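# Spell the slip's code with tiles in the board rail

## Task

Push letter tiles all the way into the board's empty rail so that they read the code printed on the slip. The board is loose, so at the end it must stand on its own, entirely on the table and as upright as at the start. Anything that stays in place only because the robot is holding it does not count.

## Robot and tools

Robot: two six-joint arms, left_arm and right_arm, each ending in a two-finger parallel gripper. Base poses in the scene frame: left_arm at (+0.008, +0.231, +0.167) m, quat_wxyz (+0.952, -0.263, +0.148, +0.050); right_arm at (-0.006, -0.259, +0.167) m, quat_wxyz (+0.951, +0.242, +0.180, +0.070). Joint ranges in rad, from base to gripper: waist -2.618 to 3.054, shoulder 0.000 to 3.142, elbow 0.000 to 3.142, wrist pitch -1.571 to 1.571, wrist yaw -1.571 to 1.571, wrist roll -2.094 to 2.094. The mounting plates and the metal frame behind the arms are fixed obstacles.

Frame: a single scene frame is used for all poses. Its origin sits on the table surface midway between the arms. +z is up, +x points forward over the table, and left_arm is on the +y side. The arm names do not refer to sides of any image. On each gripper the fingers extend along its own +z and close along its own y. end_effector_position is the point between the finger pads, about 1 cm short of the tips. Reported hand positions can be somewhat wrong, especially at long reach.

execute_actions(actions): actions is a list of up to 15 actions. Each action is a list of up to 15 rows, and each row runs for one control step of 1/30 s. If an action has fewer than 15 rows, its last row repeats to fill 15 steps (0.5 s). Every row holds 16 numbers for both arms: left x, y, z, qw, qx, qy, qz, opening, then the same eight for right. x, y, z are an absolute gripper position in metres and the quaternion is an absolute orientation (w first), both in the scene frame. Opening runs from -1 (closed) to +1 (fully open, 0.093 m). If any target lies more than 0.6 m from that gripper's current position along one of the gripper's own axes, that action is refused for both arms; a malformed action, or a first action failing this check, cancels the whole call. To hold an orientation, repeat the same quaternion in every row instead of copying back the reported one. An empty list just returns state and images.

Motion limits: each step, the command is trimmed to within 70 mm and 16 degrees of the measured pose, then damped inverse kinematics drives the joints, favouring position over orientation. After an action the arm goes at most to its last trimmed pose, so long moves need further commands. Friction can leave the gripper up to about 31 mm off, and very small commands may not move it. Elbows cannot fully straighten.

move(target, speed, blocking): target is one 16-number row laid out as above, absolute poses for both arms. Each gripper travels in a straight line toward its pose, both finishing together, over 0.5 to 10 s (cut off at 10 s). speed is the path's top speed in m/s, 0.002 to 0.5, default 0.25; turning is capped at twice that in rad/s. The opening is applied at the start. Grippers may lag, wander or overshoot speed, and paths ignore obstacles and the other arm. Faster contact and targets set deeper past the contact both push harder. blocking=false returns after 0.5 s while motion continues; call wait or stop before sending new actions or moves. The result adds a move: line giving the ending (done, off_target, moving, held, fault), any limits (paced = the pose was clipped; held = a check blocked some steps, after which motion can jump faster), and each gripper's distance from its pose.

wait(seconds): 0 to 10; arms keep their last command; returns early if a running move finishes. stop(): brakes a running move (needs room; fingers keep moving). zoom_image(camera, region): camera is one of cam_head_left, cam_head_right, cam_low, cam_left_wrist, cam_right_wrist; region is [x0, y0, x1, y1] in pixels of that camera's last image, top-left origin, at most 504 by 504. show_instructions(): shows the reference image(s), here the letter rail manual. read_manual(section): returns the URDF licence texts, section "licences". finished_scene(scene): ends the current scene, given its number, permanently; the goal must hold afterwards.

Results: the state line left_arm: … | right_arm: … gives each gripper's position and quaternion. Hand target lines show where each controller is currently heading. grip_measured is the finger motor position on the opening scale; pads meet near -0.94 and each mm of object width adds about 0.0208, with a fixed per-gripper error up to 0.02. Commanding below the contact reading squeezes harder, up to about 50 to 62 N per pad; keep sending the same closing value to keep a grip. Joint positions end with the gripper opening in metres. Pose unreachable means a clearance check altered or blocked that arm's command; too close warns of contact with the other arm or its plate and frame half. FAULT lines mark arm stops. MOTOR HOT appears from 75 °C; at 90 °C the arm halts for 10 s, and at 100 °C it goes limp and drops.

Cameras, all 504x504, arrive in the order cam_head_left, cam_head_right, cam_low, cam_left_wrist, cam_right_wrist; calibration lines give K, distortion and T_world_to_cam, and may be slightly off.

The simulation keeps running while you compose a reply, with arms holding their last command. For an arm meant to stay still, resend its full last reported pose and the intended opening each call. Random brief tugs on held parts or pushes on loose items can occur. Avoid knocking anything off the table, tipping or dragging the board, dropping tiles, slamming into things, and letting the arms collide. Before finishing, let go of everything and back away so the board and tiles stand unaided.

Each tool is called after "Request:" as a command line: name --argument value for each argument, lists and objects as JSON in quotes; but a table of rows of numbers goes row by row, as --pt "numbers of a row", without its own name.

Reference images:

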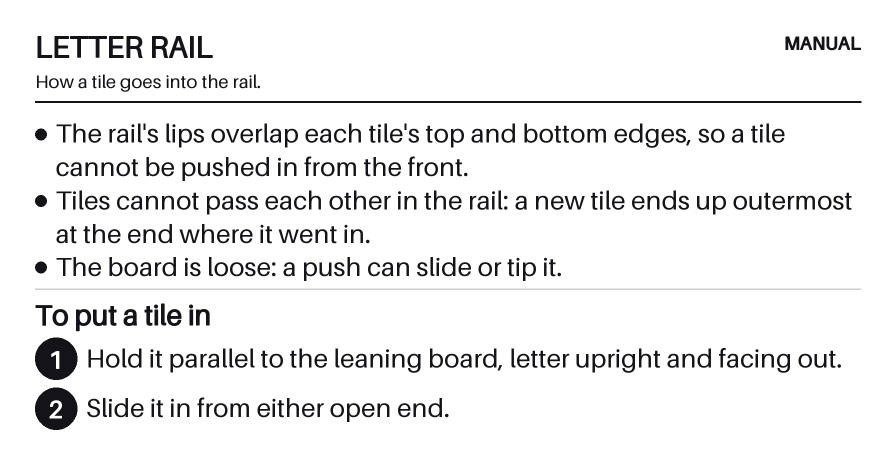

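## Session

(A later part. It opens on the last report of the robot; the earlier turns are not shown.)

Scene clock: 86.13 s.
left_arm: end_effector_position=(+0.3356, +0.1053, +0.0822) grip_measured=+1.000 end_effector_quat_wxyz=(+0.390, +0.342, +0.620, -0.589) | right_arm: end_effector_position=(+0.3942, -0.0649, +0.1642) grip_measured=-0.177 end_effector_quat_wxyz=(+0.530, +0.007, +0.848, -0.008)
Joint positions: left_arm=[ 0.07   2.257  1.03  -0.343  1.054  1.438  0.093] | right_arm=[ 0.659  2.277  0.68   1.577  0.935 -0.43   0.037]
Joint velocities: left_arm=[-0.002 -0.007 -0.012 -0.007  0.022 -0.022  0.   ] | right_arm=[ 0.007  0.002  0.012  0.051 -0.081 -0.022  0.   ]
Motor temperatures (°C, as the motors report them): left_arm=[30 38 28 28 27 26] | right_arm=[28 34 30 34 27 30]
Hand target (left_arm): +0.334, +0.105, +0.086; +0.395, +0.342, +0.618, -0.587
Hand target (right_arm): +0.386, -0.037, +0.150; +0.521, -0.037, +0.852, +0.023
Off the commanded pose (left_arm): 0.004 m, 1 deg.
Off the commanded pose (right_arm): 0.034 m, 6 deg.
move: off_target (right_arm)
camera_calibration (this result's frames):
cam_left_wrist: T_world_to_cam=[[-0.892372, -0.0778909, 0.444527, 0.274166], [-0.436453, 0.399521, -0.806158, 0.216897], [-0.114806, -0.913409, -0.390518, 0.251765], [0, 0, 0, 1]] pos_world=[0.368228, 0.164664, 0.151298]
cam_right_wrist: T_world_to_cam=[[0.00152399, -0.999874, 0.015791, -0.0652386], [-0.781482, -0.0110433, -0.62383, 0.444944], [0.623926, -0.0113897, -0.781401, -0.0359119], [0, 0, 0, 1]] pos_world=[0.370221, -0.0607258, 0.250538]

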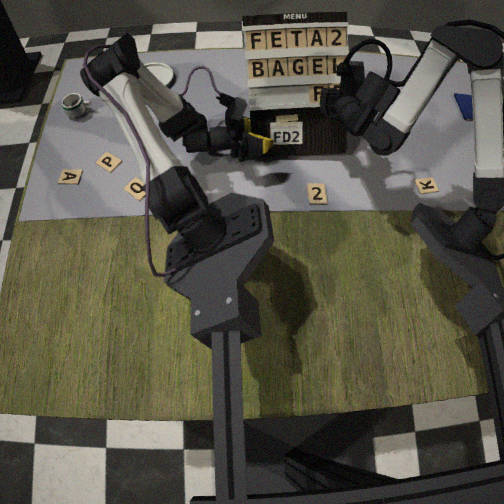

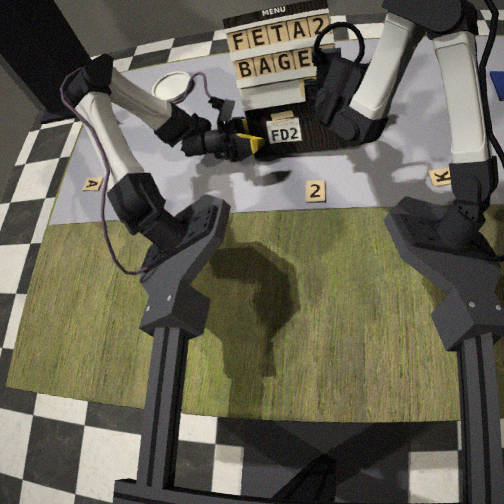

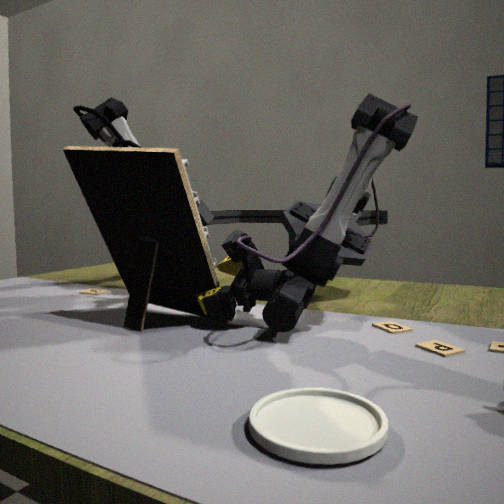

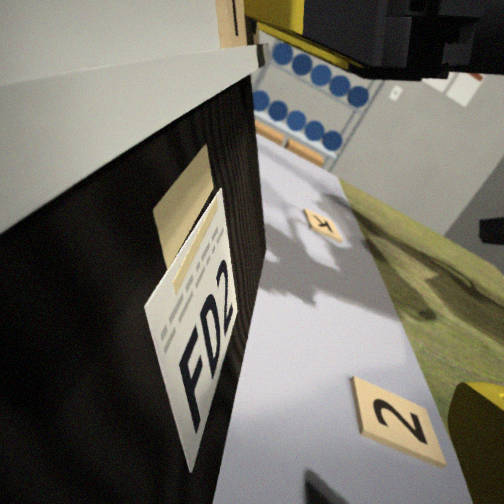

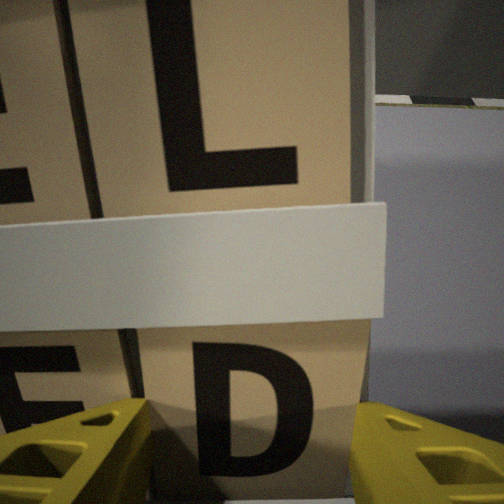

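Request:
move --target '[0.334,0.105,0.086,0.395,0.342,0.619,-0.587,1.0,0.393,-0.072,0.150,0.522,-0.02,0.852,0.01,-0.2]' --speed 0.02

Request:
move --target '[0.334,0.105,0.086,0.395,0.342,0.619,-0.587,1.0,0.393,-0.072,0.150,0.522,-0.02,0.852,0.01,0.15]'

Request:
move --target '[0.334,0.105,0.086,0.395,0.342,0.619,-0.587,1.0,0.355,-0.075,0.172,0.48,-0.02,0.877,0.01,0.15]' --speed 0.06

Request:
move --target '[0.334,0.105,0.086,0.395,0.342,0.619,-0.587,1.0,0.25,-0.1,0.12,0.1,0,0.995,0,0.45]'

Request:
move --target '[0.334,0.105,0.086,0.395,0.342,0.619,-0.587,1.0,0.205,-0.017,0.045,0,0,1,0,0.45]'

Scene clock: 88.27 s.
left_arm: end_effector_position=(+0.3356, +0.1053, +0.0822) grip_measured=+1.000 end_effector_quat_wxyz=(+0.390, +0.342, +0.620, -0.589) | right_arm: end_effector_position=(+0.3942, -0.0728, +0.1600) grip_measured=-0.177 end_effector_quat_wxyz=(+0.530, +0.001, +0.848, +0.005)
Joint positions: left_arm=[ 0.07   2.257  1.03  -0.343  1.054  1.438  0.093] | right_arm=[ 0.628  2.254  0.64   1.578  0.879 -0.415  0.037]
Joint velocities: left_arm=[-0.012 -0.007 -0.002  0.051  0.066  0.007  0.   ] | right_arm=[-0.007  0.007  0.007 -0.081 -0.051 -0.066 -0.   ]
Motor temperatures (°C, as the motors report them): left_arm=[30 38 28 28 27 26] | right_arm=[28 34 30 34 27 30]
Hand target (left_arm): +0.334, +0.105, +0.086; +0.395, +0.342, +0.618, -0.587
Hand target (right_arm): +0.393, -0.072, +0.150; +0.522, -0.020, +0.852, +0.010
Off the commanded pose (left_arm): 0.004 m, 1 deg.
Off the commanded pose (right_arm): 0.010 m, 3 deg.
move: off_target (right_arm)
camera_calibration (this result's frames):
cam_left_wrist: T_world_to_cam=[[-0.892372, -0.0778909, 0.444527, 0.274166], [-0.436453, 0.399521, -0.806158, 0.216897], [-0.114806, -0.913409, -0.390518, 0.251765], [0, 0, 0, 1]] pos_world=[0.368228, 0.164664, 0.151298]
cam_right_wrist: T_world_to_cam=[[0.0249891, -0.999686, 0.00169457, -0.0800272], [-0.780553, -0.0205705, -0.624751, 0.441333], [0.62459, 0.0142893, -0.780822, -0.0377615], [0, 0, 0, 1]] pos_world=[0.370069, -0.0703841, 0.246374]

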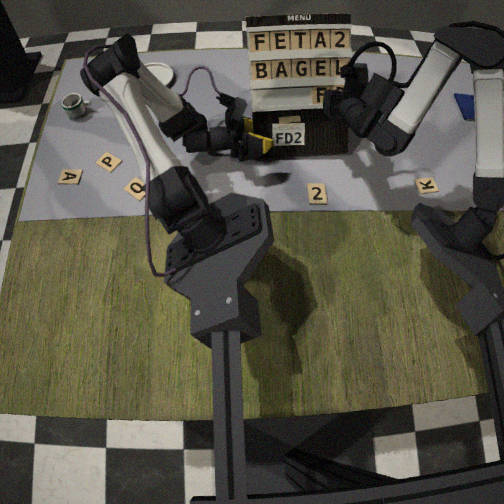

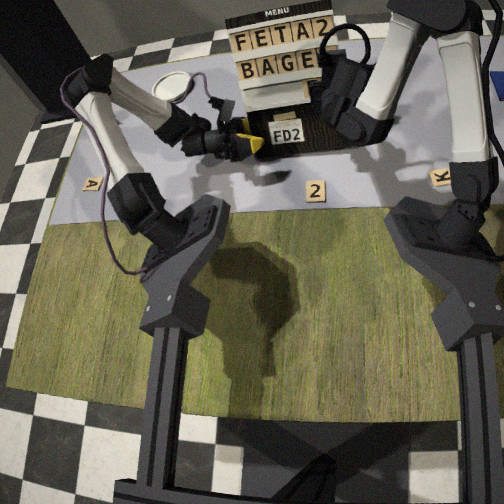

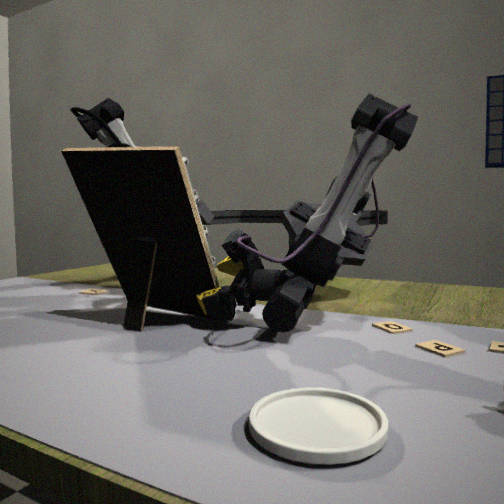

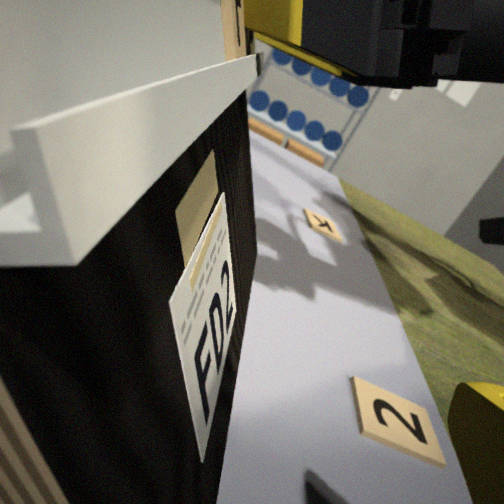

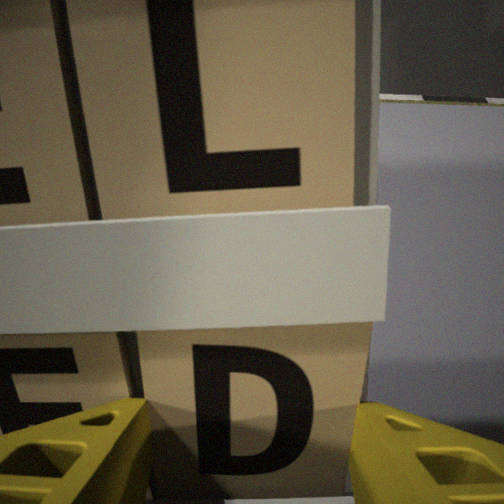

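Scene clock: 88.97 s.
left_arm: end_effector_position=(+0.3356, +0.1053, +0.0822) grip_measured=+1.000 end_effector_quat_wxyz=(+0.390, +0.342, +0.620, -0.589) | right_arm: end_effector_position=(+0.3940, -0.0724, +0.1580) grip_measured=+0.147 end_effector_quat_wxyz=(+0.529, -0.004, +0.849, +0.006)
Joint positions: left_arm=[ 0.07   2.257  1.03  -0.343  1.054  1.438  0.093] | right_arm=[ 0.624  2.254  0.637  1.572  0.868 -0.416  0.052]
Joint velocities: left_arm=[-0.007  0.007  0.002 -0.007  0.007 -0.007  0.   ] | right_arm=[-0.007  0.002 -0.017  0.022 -0.066  0.022  0.001]
Motor temperatures (°C, as the motors report them): left_arm=[30 38 28 28 27 26] | right_arm=[28 34 30 34 27 30]
Hand target (left_arm): +0.334, +0.105, +0.086; +0.395, +0.342, +0.618, -0.587
Hand target (right_arm): +0.393, -0.072, +0.150; +0.522, -0.020, +0.852, +0.010
Off the commanded pose (left_arm): 0.004 m, 1 deg.
Off the commanded pose (right_arm): 0.008 m, 2 deg.
move: done
camera_calibration (this result's frames):
cam_left_wrist: T_world_to_cam=[[-0.892372, -0.0778909, 0.444527, 0.274166], [-0.436453, 0.399521, -0.806158, 0.216897], [-0.114806, -0.913409, -0.390518, 0.251765], [0, 0, 0, 1]] pos_world=[0.368228, 0.164664, 0.151298]
cam_right_wrist: T_world_to_cam=[[0.0357295, -0.999351, 0.0044857, -0.0842696], [-0.782021, -0.0307534, -0.622493, 0.439473], [0.622228, 0.0187334, -0.782612, -0.0377027], [0, 0, 0, 1]] pos_world=[0.370147, -0.0699934, 0.24444]

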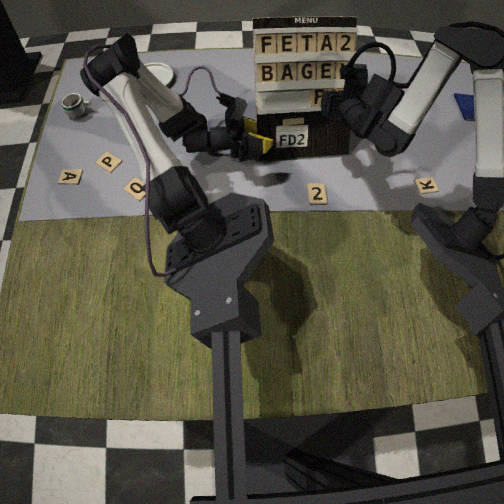

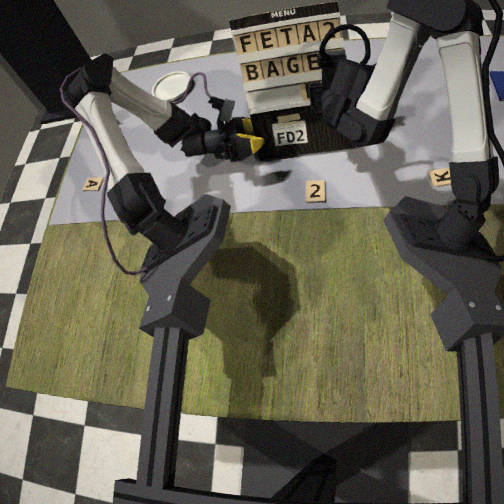

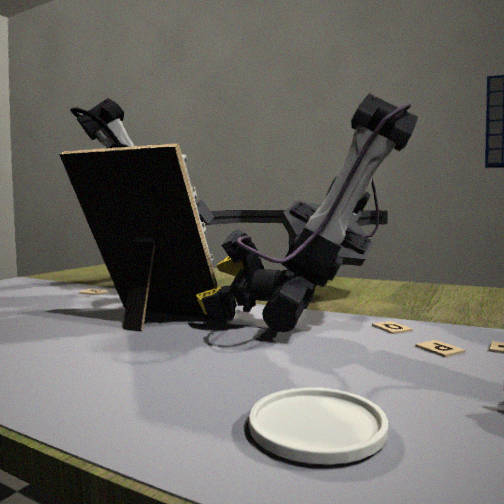

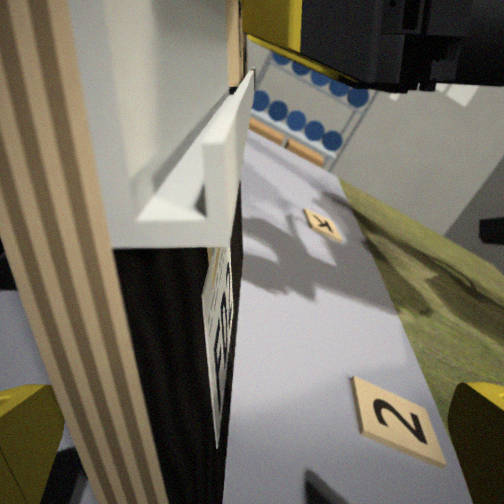

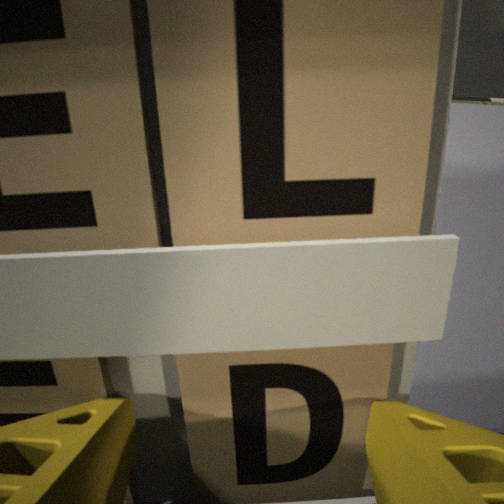

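Scene clock: 90.53 s.
left_arm: end_effector_position=(+0.3356, +0.1053, +0.0822) grip_measured=+1.000 end_effector_quat_wxyz=(+0.390, +0.342, +0.620, -0.589) | right_arm: end_effector_position=(+0.3600, -0.0725, +0.1712) grip_measured=+0.147 end_effector_quat_wxyz=(+0.483, -0.017, +0.875, +0.010)
Joint positions: left_arm=[ 0.07   2.257  1.03  -0.343  1.054  1.438  0.093] | right_arm=[ 0.724  2.086  0.553  1.291  0.984 -0.267  0.052]
Joint velocities: left_arm=[ 0.007 -0.007 -0.002 -0.081 -0.007  0.037  0.   ] | right_arm=[ 0.002  0.002  0.007 -0.022  0.066  0.081 -0.001]
Motor temperatures (°C, as the motors report them): left_arm=[30 39 28 28 27 26] | right_arm=[28 34 30 34 27 30]
Hand target (left_arm): +0.334, +0.105, +0.086; +0.395, +0.342, +0.618, -0.587
Hand target (right_arm): +0.355, -0.075, +0.173; +0.481, -0.020, +0.877, +0.010
Off the commanded pose (left_arm): 0.004 m, 1 deg.
Off the commanded pose (right_arm): 0.006 m, 1 deg.
move: done
camera_calibration (this result's frames):
cam_left_wrist: T_world_to_cam=[[-0.892372, -0.0778909, 0.444527, 0.274166], [-0.436453, 0.399521, -0.806158, 0.216897], [-0.114806, -0.913409, -0.390518, 0.251765], [0, 0, 0, 1]] pos_world=[0.368228, 0.164664, 0.151298]
cam_right_wrist: T_world_to_cam=[[0.0625896, -0.998013, 0.00724037, -0.0932853], [-0.842142, -0.0567048, -0.536266, 0.426109], [0.535612, 0.0274673, -0.844018, 0.0361268], [0, 0, 0, 1]] pos_world=[0.345333, -0.0699298, 0.259675]

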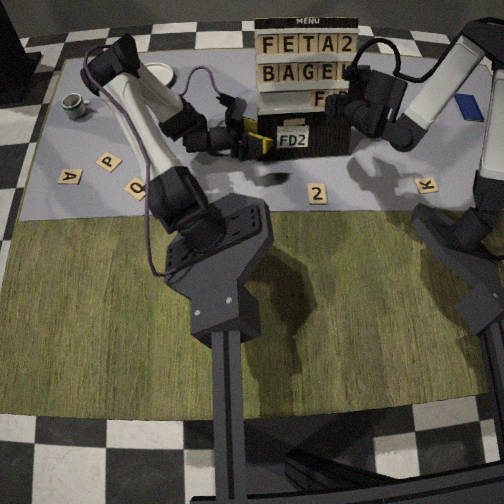

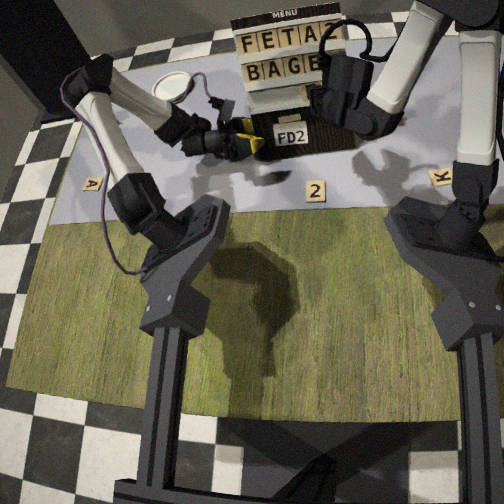

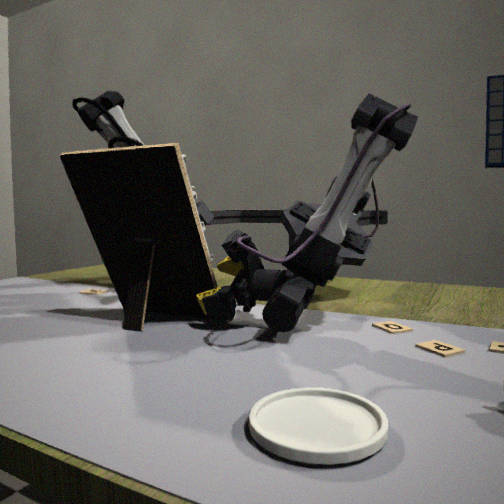

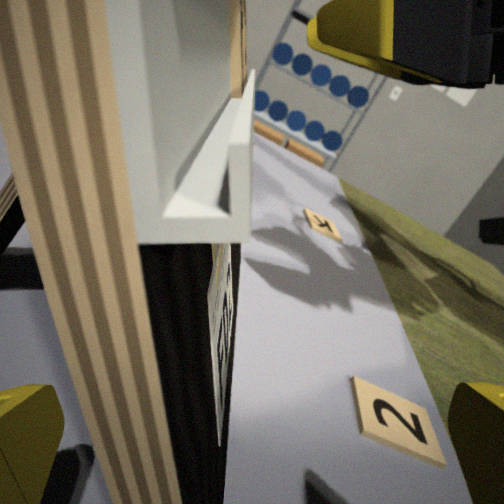

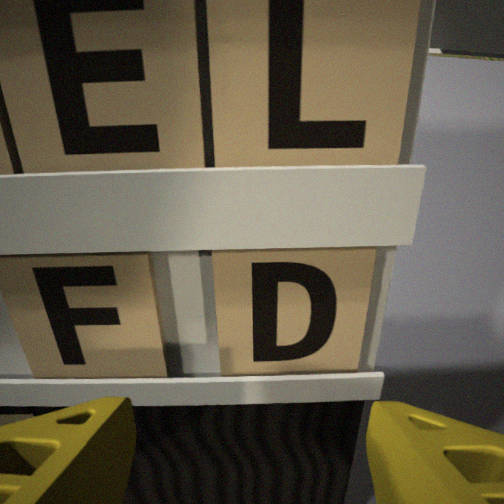

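Scene clock: 92.83 s.
left_arm: end_effector_position=(+0.3356, +0.1053, +0.0822) grip_measured=+1.000 end_effector_quat_wxyz=(+0.390, +0.342, +0.620, -0.589) | right_arm: end_effector_position=(+0.2502, -0.0982, +0.1262) grip_measured=+0.447 end_effector_quat_wxyz=(+0.112, -0.004, +0.994, +0.008)
Joint positions: left_arm=[ 0.07   2.257  1.03  -0.343  1.054  1.438  0.093] | right_arm=[ 0.754  1.842  0.813 -0.472  0.762  0.806  0.067]
Joint velocities: left_arm=[-0.002  0.002 -0.007  0.022 -0.037 -0.037  0.   ] | right_arm=[-0.012 -0.002  0.007  0.037 -0.037  0.007 -0.   ]
Motor temperatures (°C, as the motors report them): left_arm=[30 39 28 28 27 26] | right_arm=[28 34 30 34 27 30]
Hand target (left_arm): +0.334, +0.105, +0.086; +0.395, +0.342, +0.618, -0.587
Hand target (right_arm): +0.250, -0.099, +0.121; +0.102, -0.002, +0.995, +0.001
Off the commanded pose (left_arm): 0.004 m, 1 deg.
Off the commanded pose (right_arm): 0.006 m, 2 deg.
move: done
camera_calibration (this result's frames):
cam_left_wrist: T_world_to_cam=[[-0.892372, -0.0778909, 0.444527, 0.274166], [-0.436453, 0.399521, -0.806158, 0.216897], [-0.114806, -0.913409, -0.390518, 0.251765], [0, 0, 0, 1]] pos_world=[0.368228, 0.164664, 0.151298]
cam_right_wrist: T_world_to_cam=[[0.0329064, -0.999131, -0.0255915, -0.100255], [-0.975596, -0.037672, 0.216317, 0.248261], [-0.217093, 0.0178488, -0.975988, 0.261693], [0, 0, 0, 1]] pos_world=[0.302313, -0.0954863, 0.19914]

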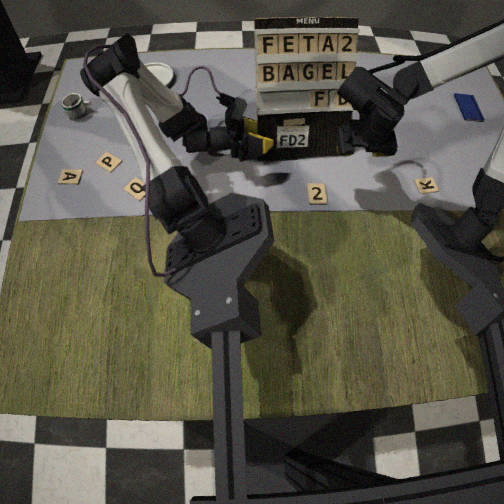

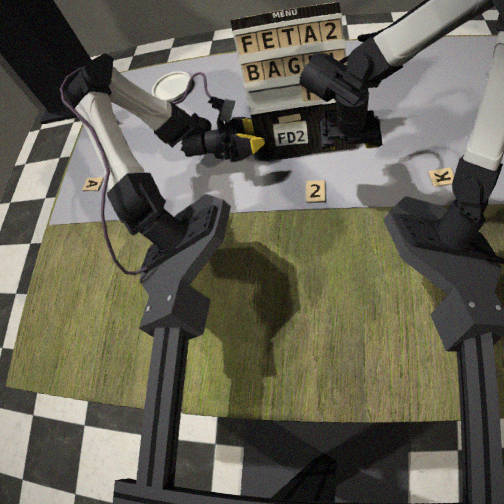

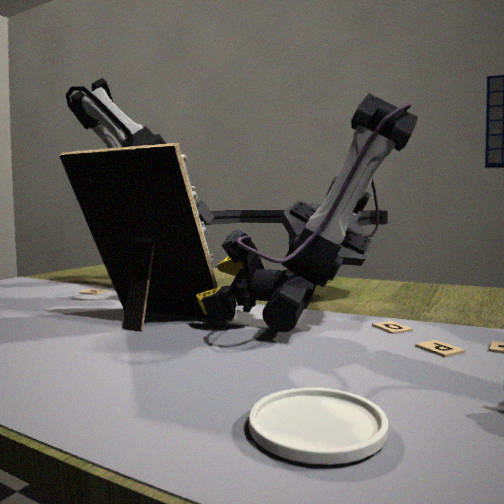

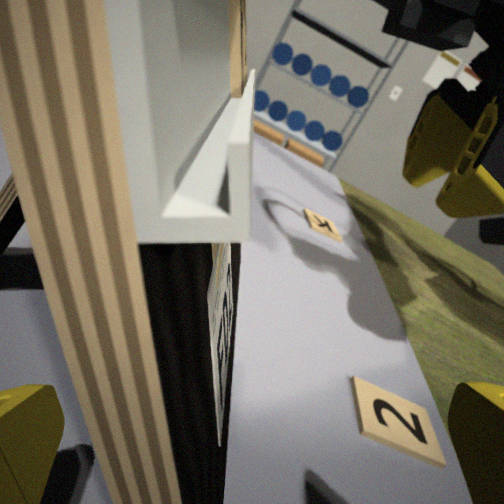

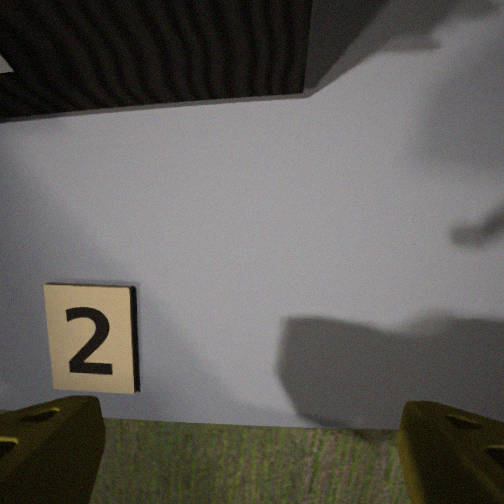

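Scene clock: 93.87 s.
left_arm: end_effector_position=(+0.3356, +0.1053, +0.0822) grip_measured=+1.000 end_effector_quat_wxyz=(+0.390, +0.342, +0.620, -0.589) | right_arm: end_effector_position=(+0.2047, -0.0241, +0.0451) grip_measured=+0.447 end_effector_quat_wxyz=(-0.000, -0.003, +1.000, -0.004)
Joint positions: left_arm=[ 0.07   2.257  1.03  -0.343  1.054  1.438  0.093] | right_arm=[ 0.754  2.328  1.053 -0.435  0.605  0.94   0.067]
Joint velocities: left_arm=[-0.017 -0.037  0.007  0.051  0.022  0.095  0.   ] | right_arm=[-0.002  0.012  0.007  0.066  0.051 -0.022 -0.   ]
Motor temperatures (°C, as the motors report them): left_arm=[30 39 28 28 27 26] | right_arm=[29 34 30 34 27 30]
Hand target (left_arm): +0.334, +0.105, +0.086; +0.395, +0.342, +0.618, -0.587
Hand target (right_arm): +0.204, -0.017, +0.044; +0.000, -0.000, +1.000, +0.001
Off the commanded pose (left_arm): 0.004 m, 1 deg.
Off the commanded pose (right_arm): 0.007 m, 1 deg.
move: done
camera_calibration (this result's frames):
cam_left_wrist: T_world_to_cam=[[-0.892372, -0.0778909, 0.444527, 0.274166], [-0.436453, 0.399521, -0.806158, 0.216897], [-0.114806, -0.913409, -0.390518, 0.251765], [0, 0, 0, 1]] pos_world=[0.368228, 0.164664, 0.151298]
cam_right_wrist: T_world_to_cam=[[0.0258955, -0.999643, -0.0065668, -0.0262148], [-0.903073, -0.02621, 0.428686, 0.200105], [-0.428705, -0.00517073, -0.90343, 0.210838], [0, 0, 0, 1]] pos_world=[0.271776, -0.0198704, 0.104523]

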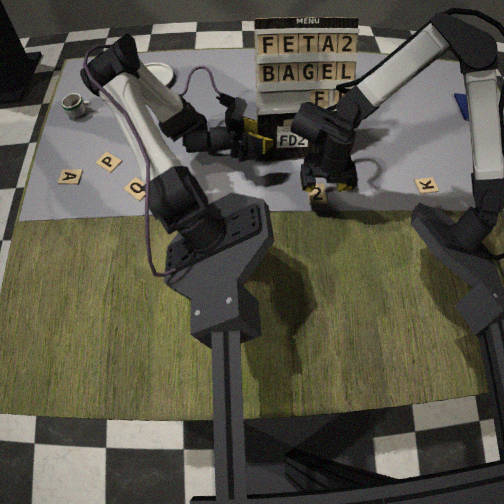

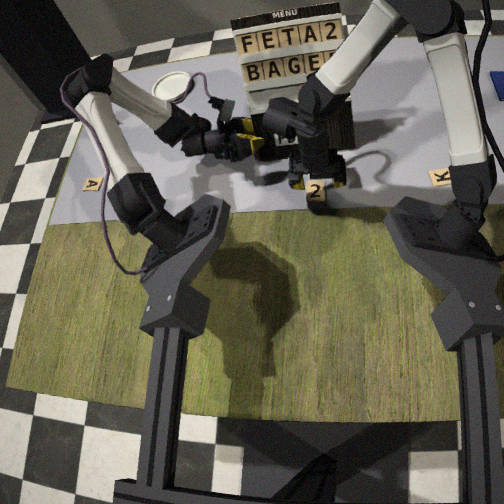

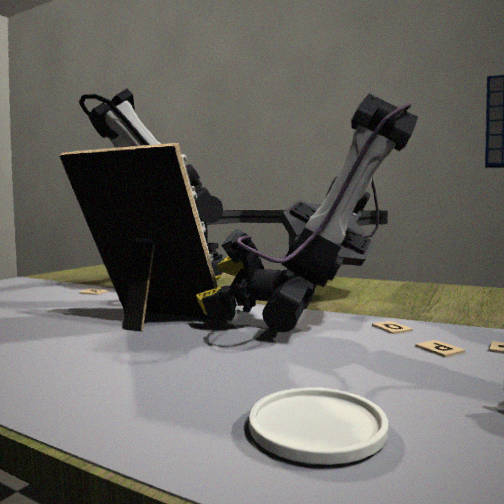

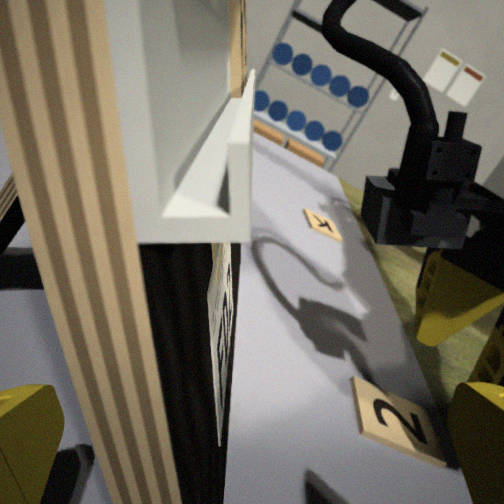

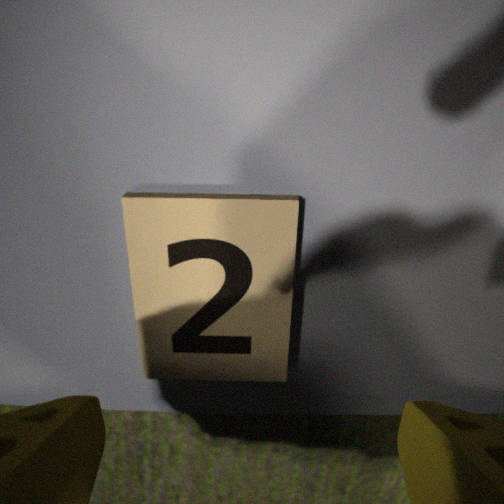

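Request:
move --target '[0.334,0.105,0.086,0.395,0.342,0.619,-0.587,1.0,0.216,-0.006,0.03,0,0,1,0,0.45]' --speed 0.05

Request:
move --target '[0.334,0.105,0.086,0.395,0.342,0.619,-0.587,1.0,0.216,-0.008,0.002,0,0,1,0,0.45]' --speed 0.05

Scene clock: 94.83 s.
left_arm: end_effector_position=(+0.3356, +0.1053, +0.0822) grip_measured=+1.000 end_effector_quat_wxyz=(+0.390, +0.342, +0.620, -0.589) | right_arm: end_effector_position=(+0.2137, -0.0083, +0.0366) grip_measured=+0.447 end_effector_quat_wxyz=(+0.003, -0.003, +1.000, +0.001)
Joint positions: left_arm=[ 0.07   2.257  1.03  -0.343  1.054  1.438  0.093] | right_arm=[ 0.744  2.388  1.122 -0.423  0.604  0.92   0.067]
Joint velocities: left_arm=[ 0.007 -0.002 -0.022 -0.037  0.022  0.022  0.   ] | right_arm=[ 0.007 -0.007  0.012 -0.037  0.022 -0.095  0.001]
Motor temperatures (°C, as the motors report them): left_arm=[30 39 28 28 27 26] | right_arm=[29 34 30 34 27 30]
Hand target (left_arm): +0.334, +0.105, +0.086; +0.395, +0.342, +0.618, -0.587
Hand target (right_arm): +0.216, -0.006, +0.030; -0.000, +0.000, +1.000, -0.000
Off the commanded pose (left_arm): 0.004 m, 1 deg.
Off the commanded pose (right_arm): 0.007 m, 0 deg.
move: done
camera_calibration (this result's frames):
cam_left_wrist: T_world_to_cam=[[-0.892372, -0.0778909, 0.444527, 0.274166], [-0.436453, 0.399521, -0.806158, 0.216897], [-0.114806, -0.913409, -0.390518, 0.251765], [0, 0, 0, 1]] pos_world=[0.368228, 0.164664, 0.151298]
cam_right_wrist: T_world_to_cam=[[0.0250753, -0.999534, -0.0173873, -0.0101247], [-0.905435, -0.0300802, 0.423418, 0.213002], [-0.423744, 0.00512577, -0.905767, 0.206195], [0, 0, 0, 1]] pos_world=[0.280488, -0.00476973, 0.0963999]

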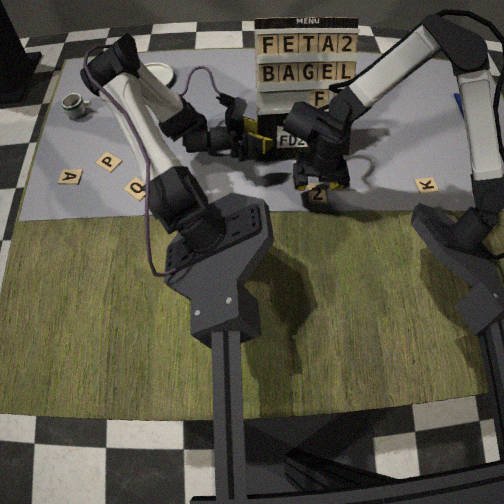

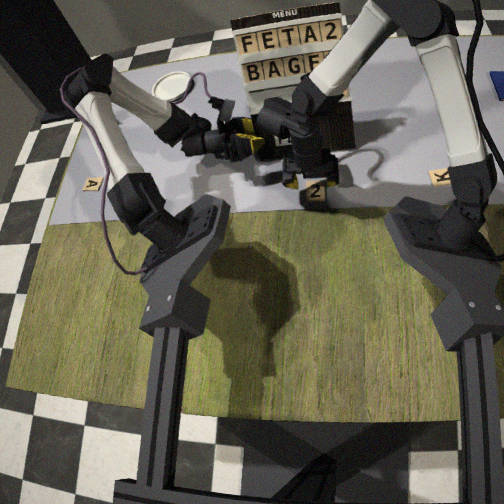

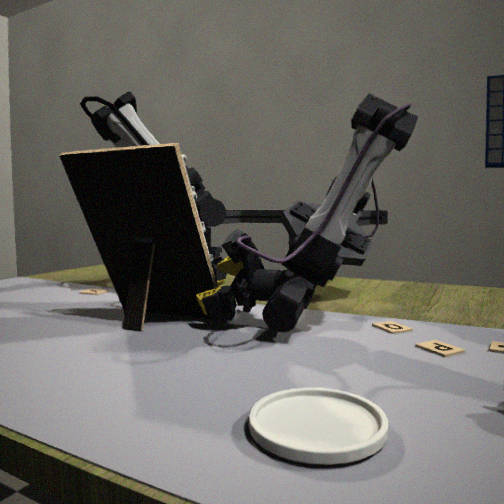

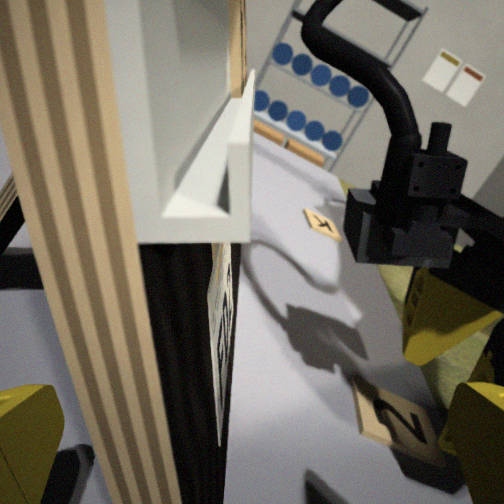

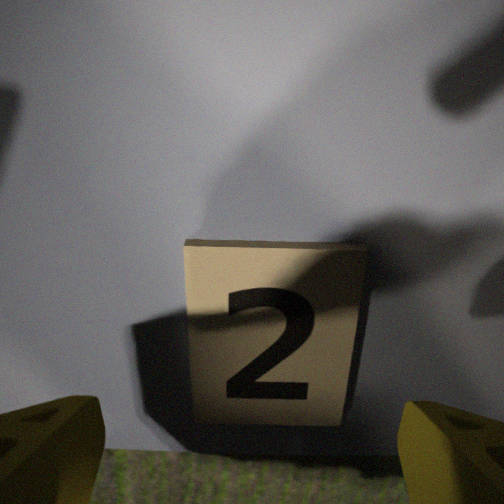

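Scene clock: 95.97 s.
left_arm: end_effector_position=(+0.3356, +0.1053, +0.0822) grip_measured=+1.000 end_effector_quat_wxyz=(+0.390, +0.342, +0.620, -0.589) | right_arm: end_effector_position=(+0.2176, -0.0061, +0.0104) grip_measured=+0.447 end_effector_quat_wxyz=(+0.003, +0.000, +1.000, +0.006)
Joint positions: left_arm=[ 0.07   2.257  1.03  -0.343  1.054  1.438  0.093] | right_arm=[ 0.693  2.45   1.122 -0.316  0.604  0.86   0.067]
Joint velocities: left_arm=[-0.007  0.002 -0.007 -0.007 -0.007 -0.037  0.   ] | right_arm=[-0.022  0.007  0.027 -0.007 -0.037 -0.051 -0.   ]
Motor temperatures (°C, as the motors report them): left_arm=[30 39 28 28 27 26] | right_arm=[29 34 30 34 27 30]
Hand target (left_arm): +0.334, +0.105, +0.086; +0.395, +0.342, +0.618, -0.587
Hand target (right_arm): +0.216, -0.009, +0.002; -0.000, +0.000, +1.000, -0.000
Off the commanded pose (left_arm): 0.004 m, 1 deg.
Off the commanded pose (right_arm): 0.009 m, 1 deg.
move: done
camera_calibration (this result's frames):
cam_left_wrist: T_world_to_cam=[[-0.892372, -0.0778909, 0.444527, 0.274166], [-0.436453, 0.399521, -0.806158, 0.216897], [-0.114806, -0.913409, -0.390518, 0.251765], [0, 0, 0, 1]] pos_world=[0.368228, 0.164664, 0.151298]
cam_right_wrist: T_world_to_cam=[[0.0186073, -0.999461, -0.0270391, -0.00695027], [-0.906295, -0.0282813, 0.421699, 0.227829], [-0.422236, 0.0166587, -0.906333, 0.183847], [0, 0, 0, 1]] pos_world=[0.284236, -0.00356591, 0.0703639]

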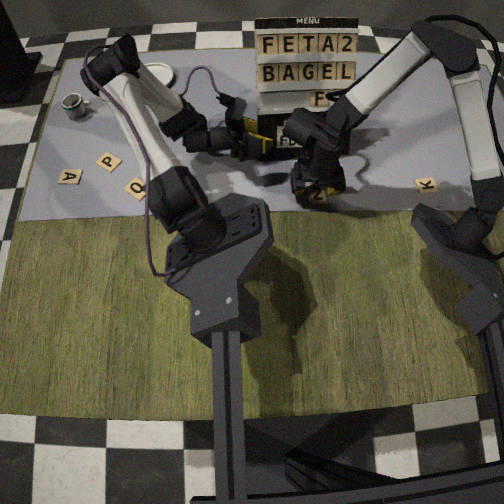

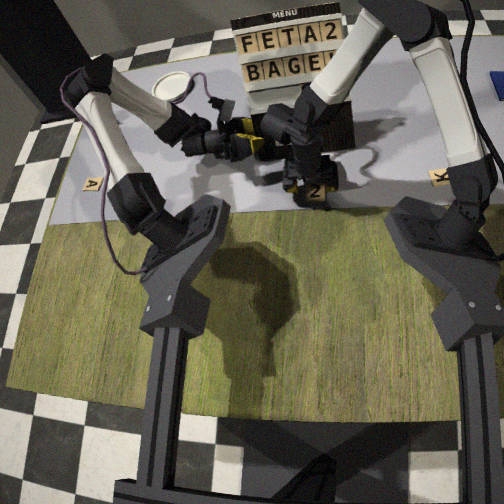

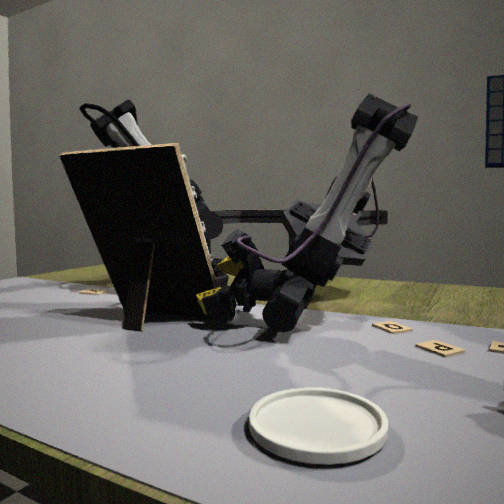

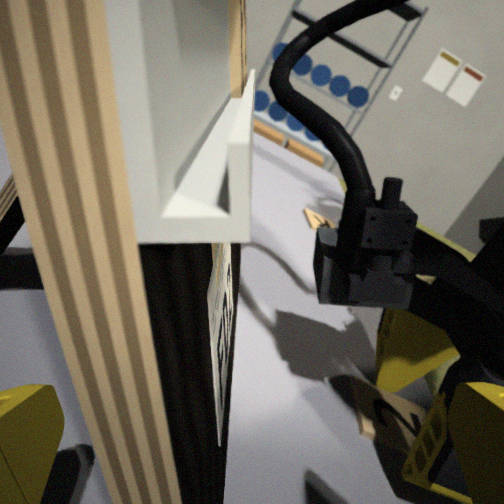

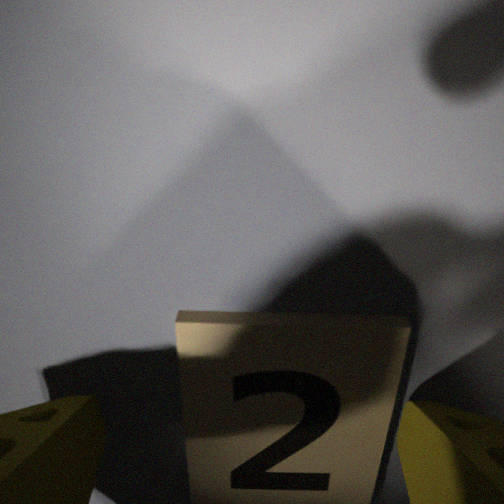

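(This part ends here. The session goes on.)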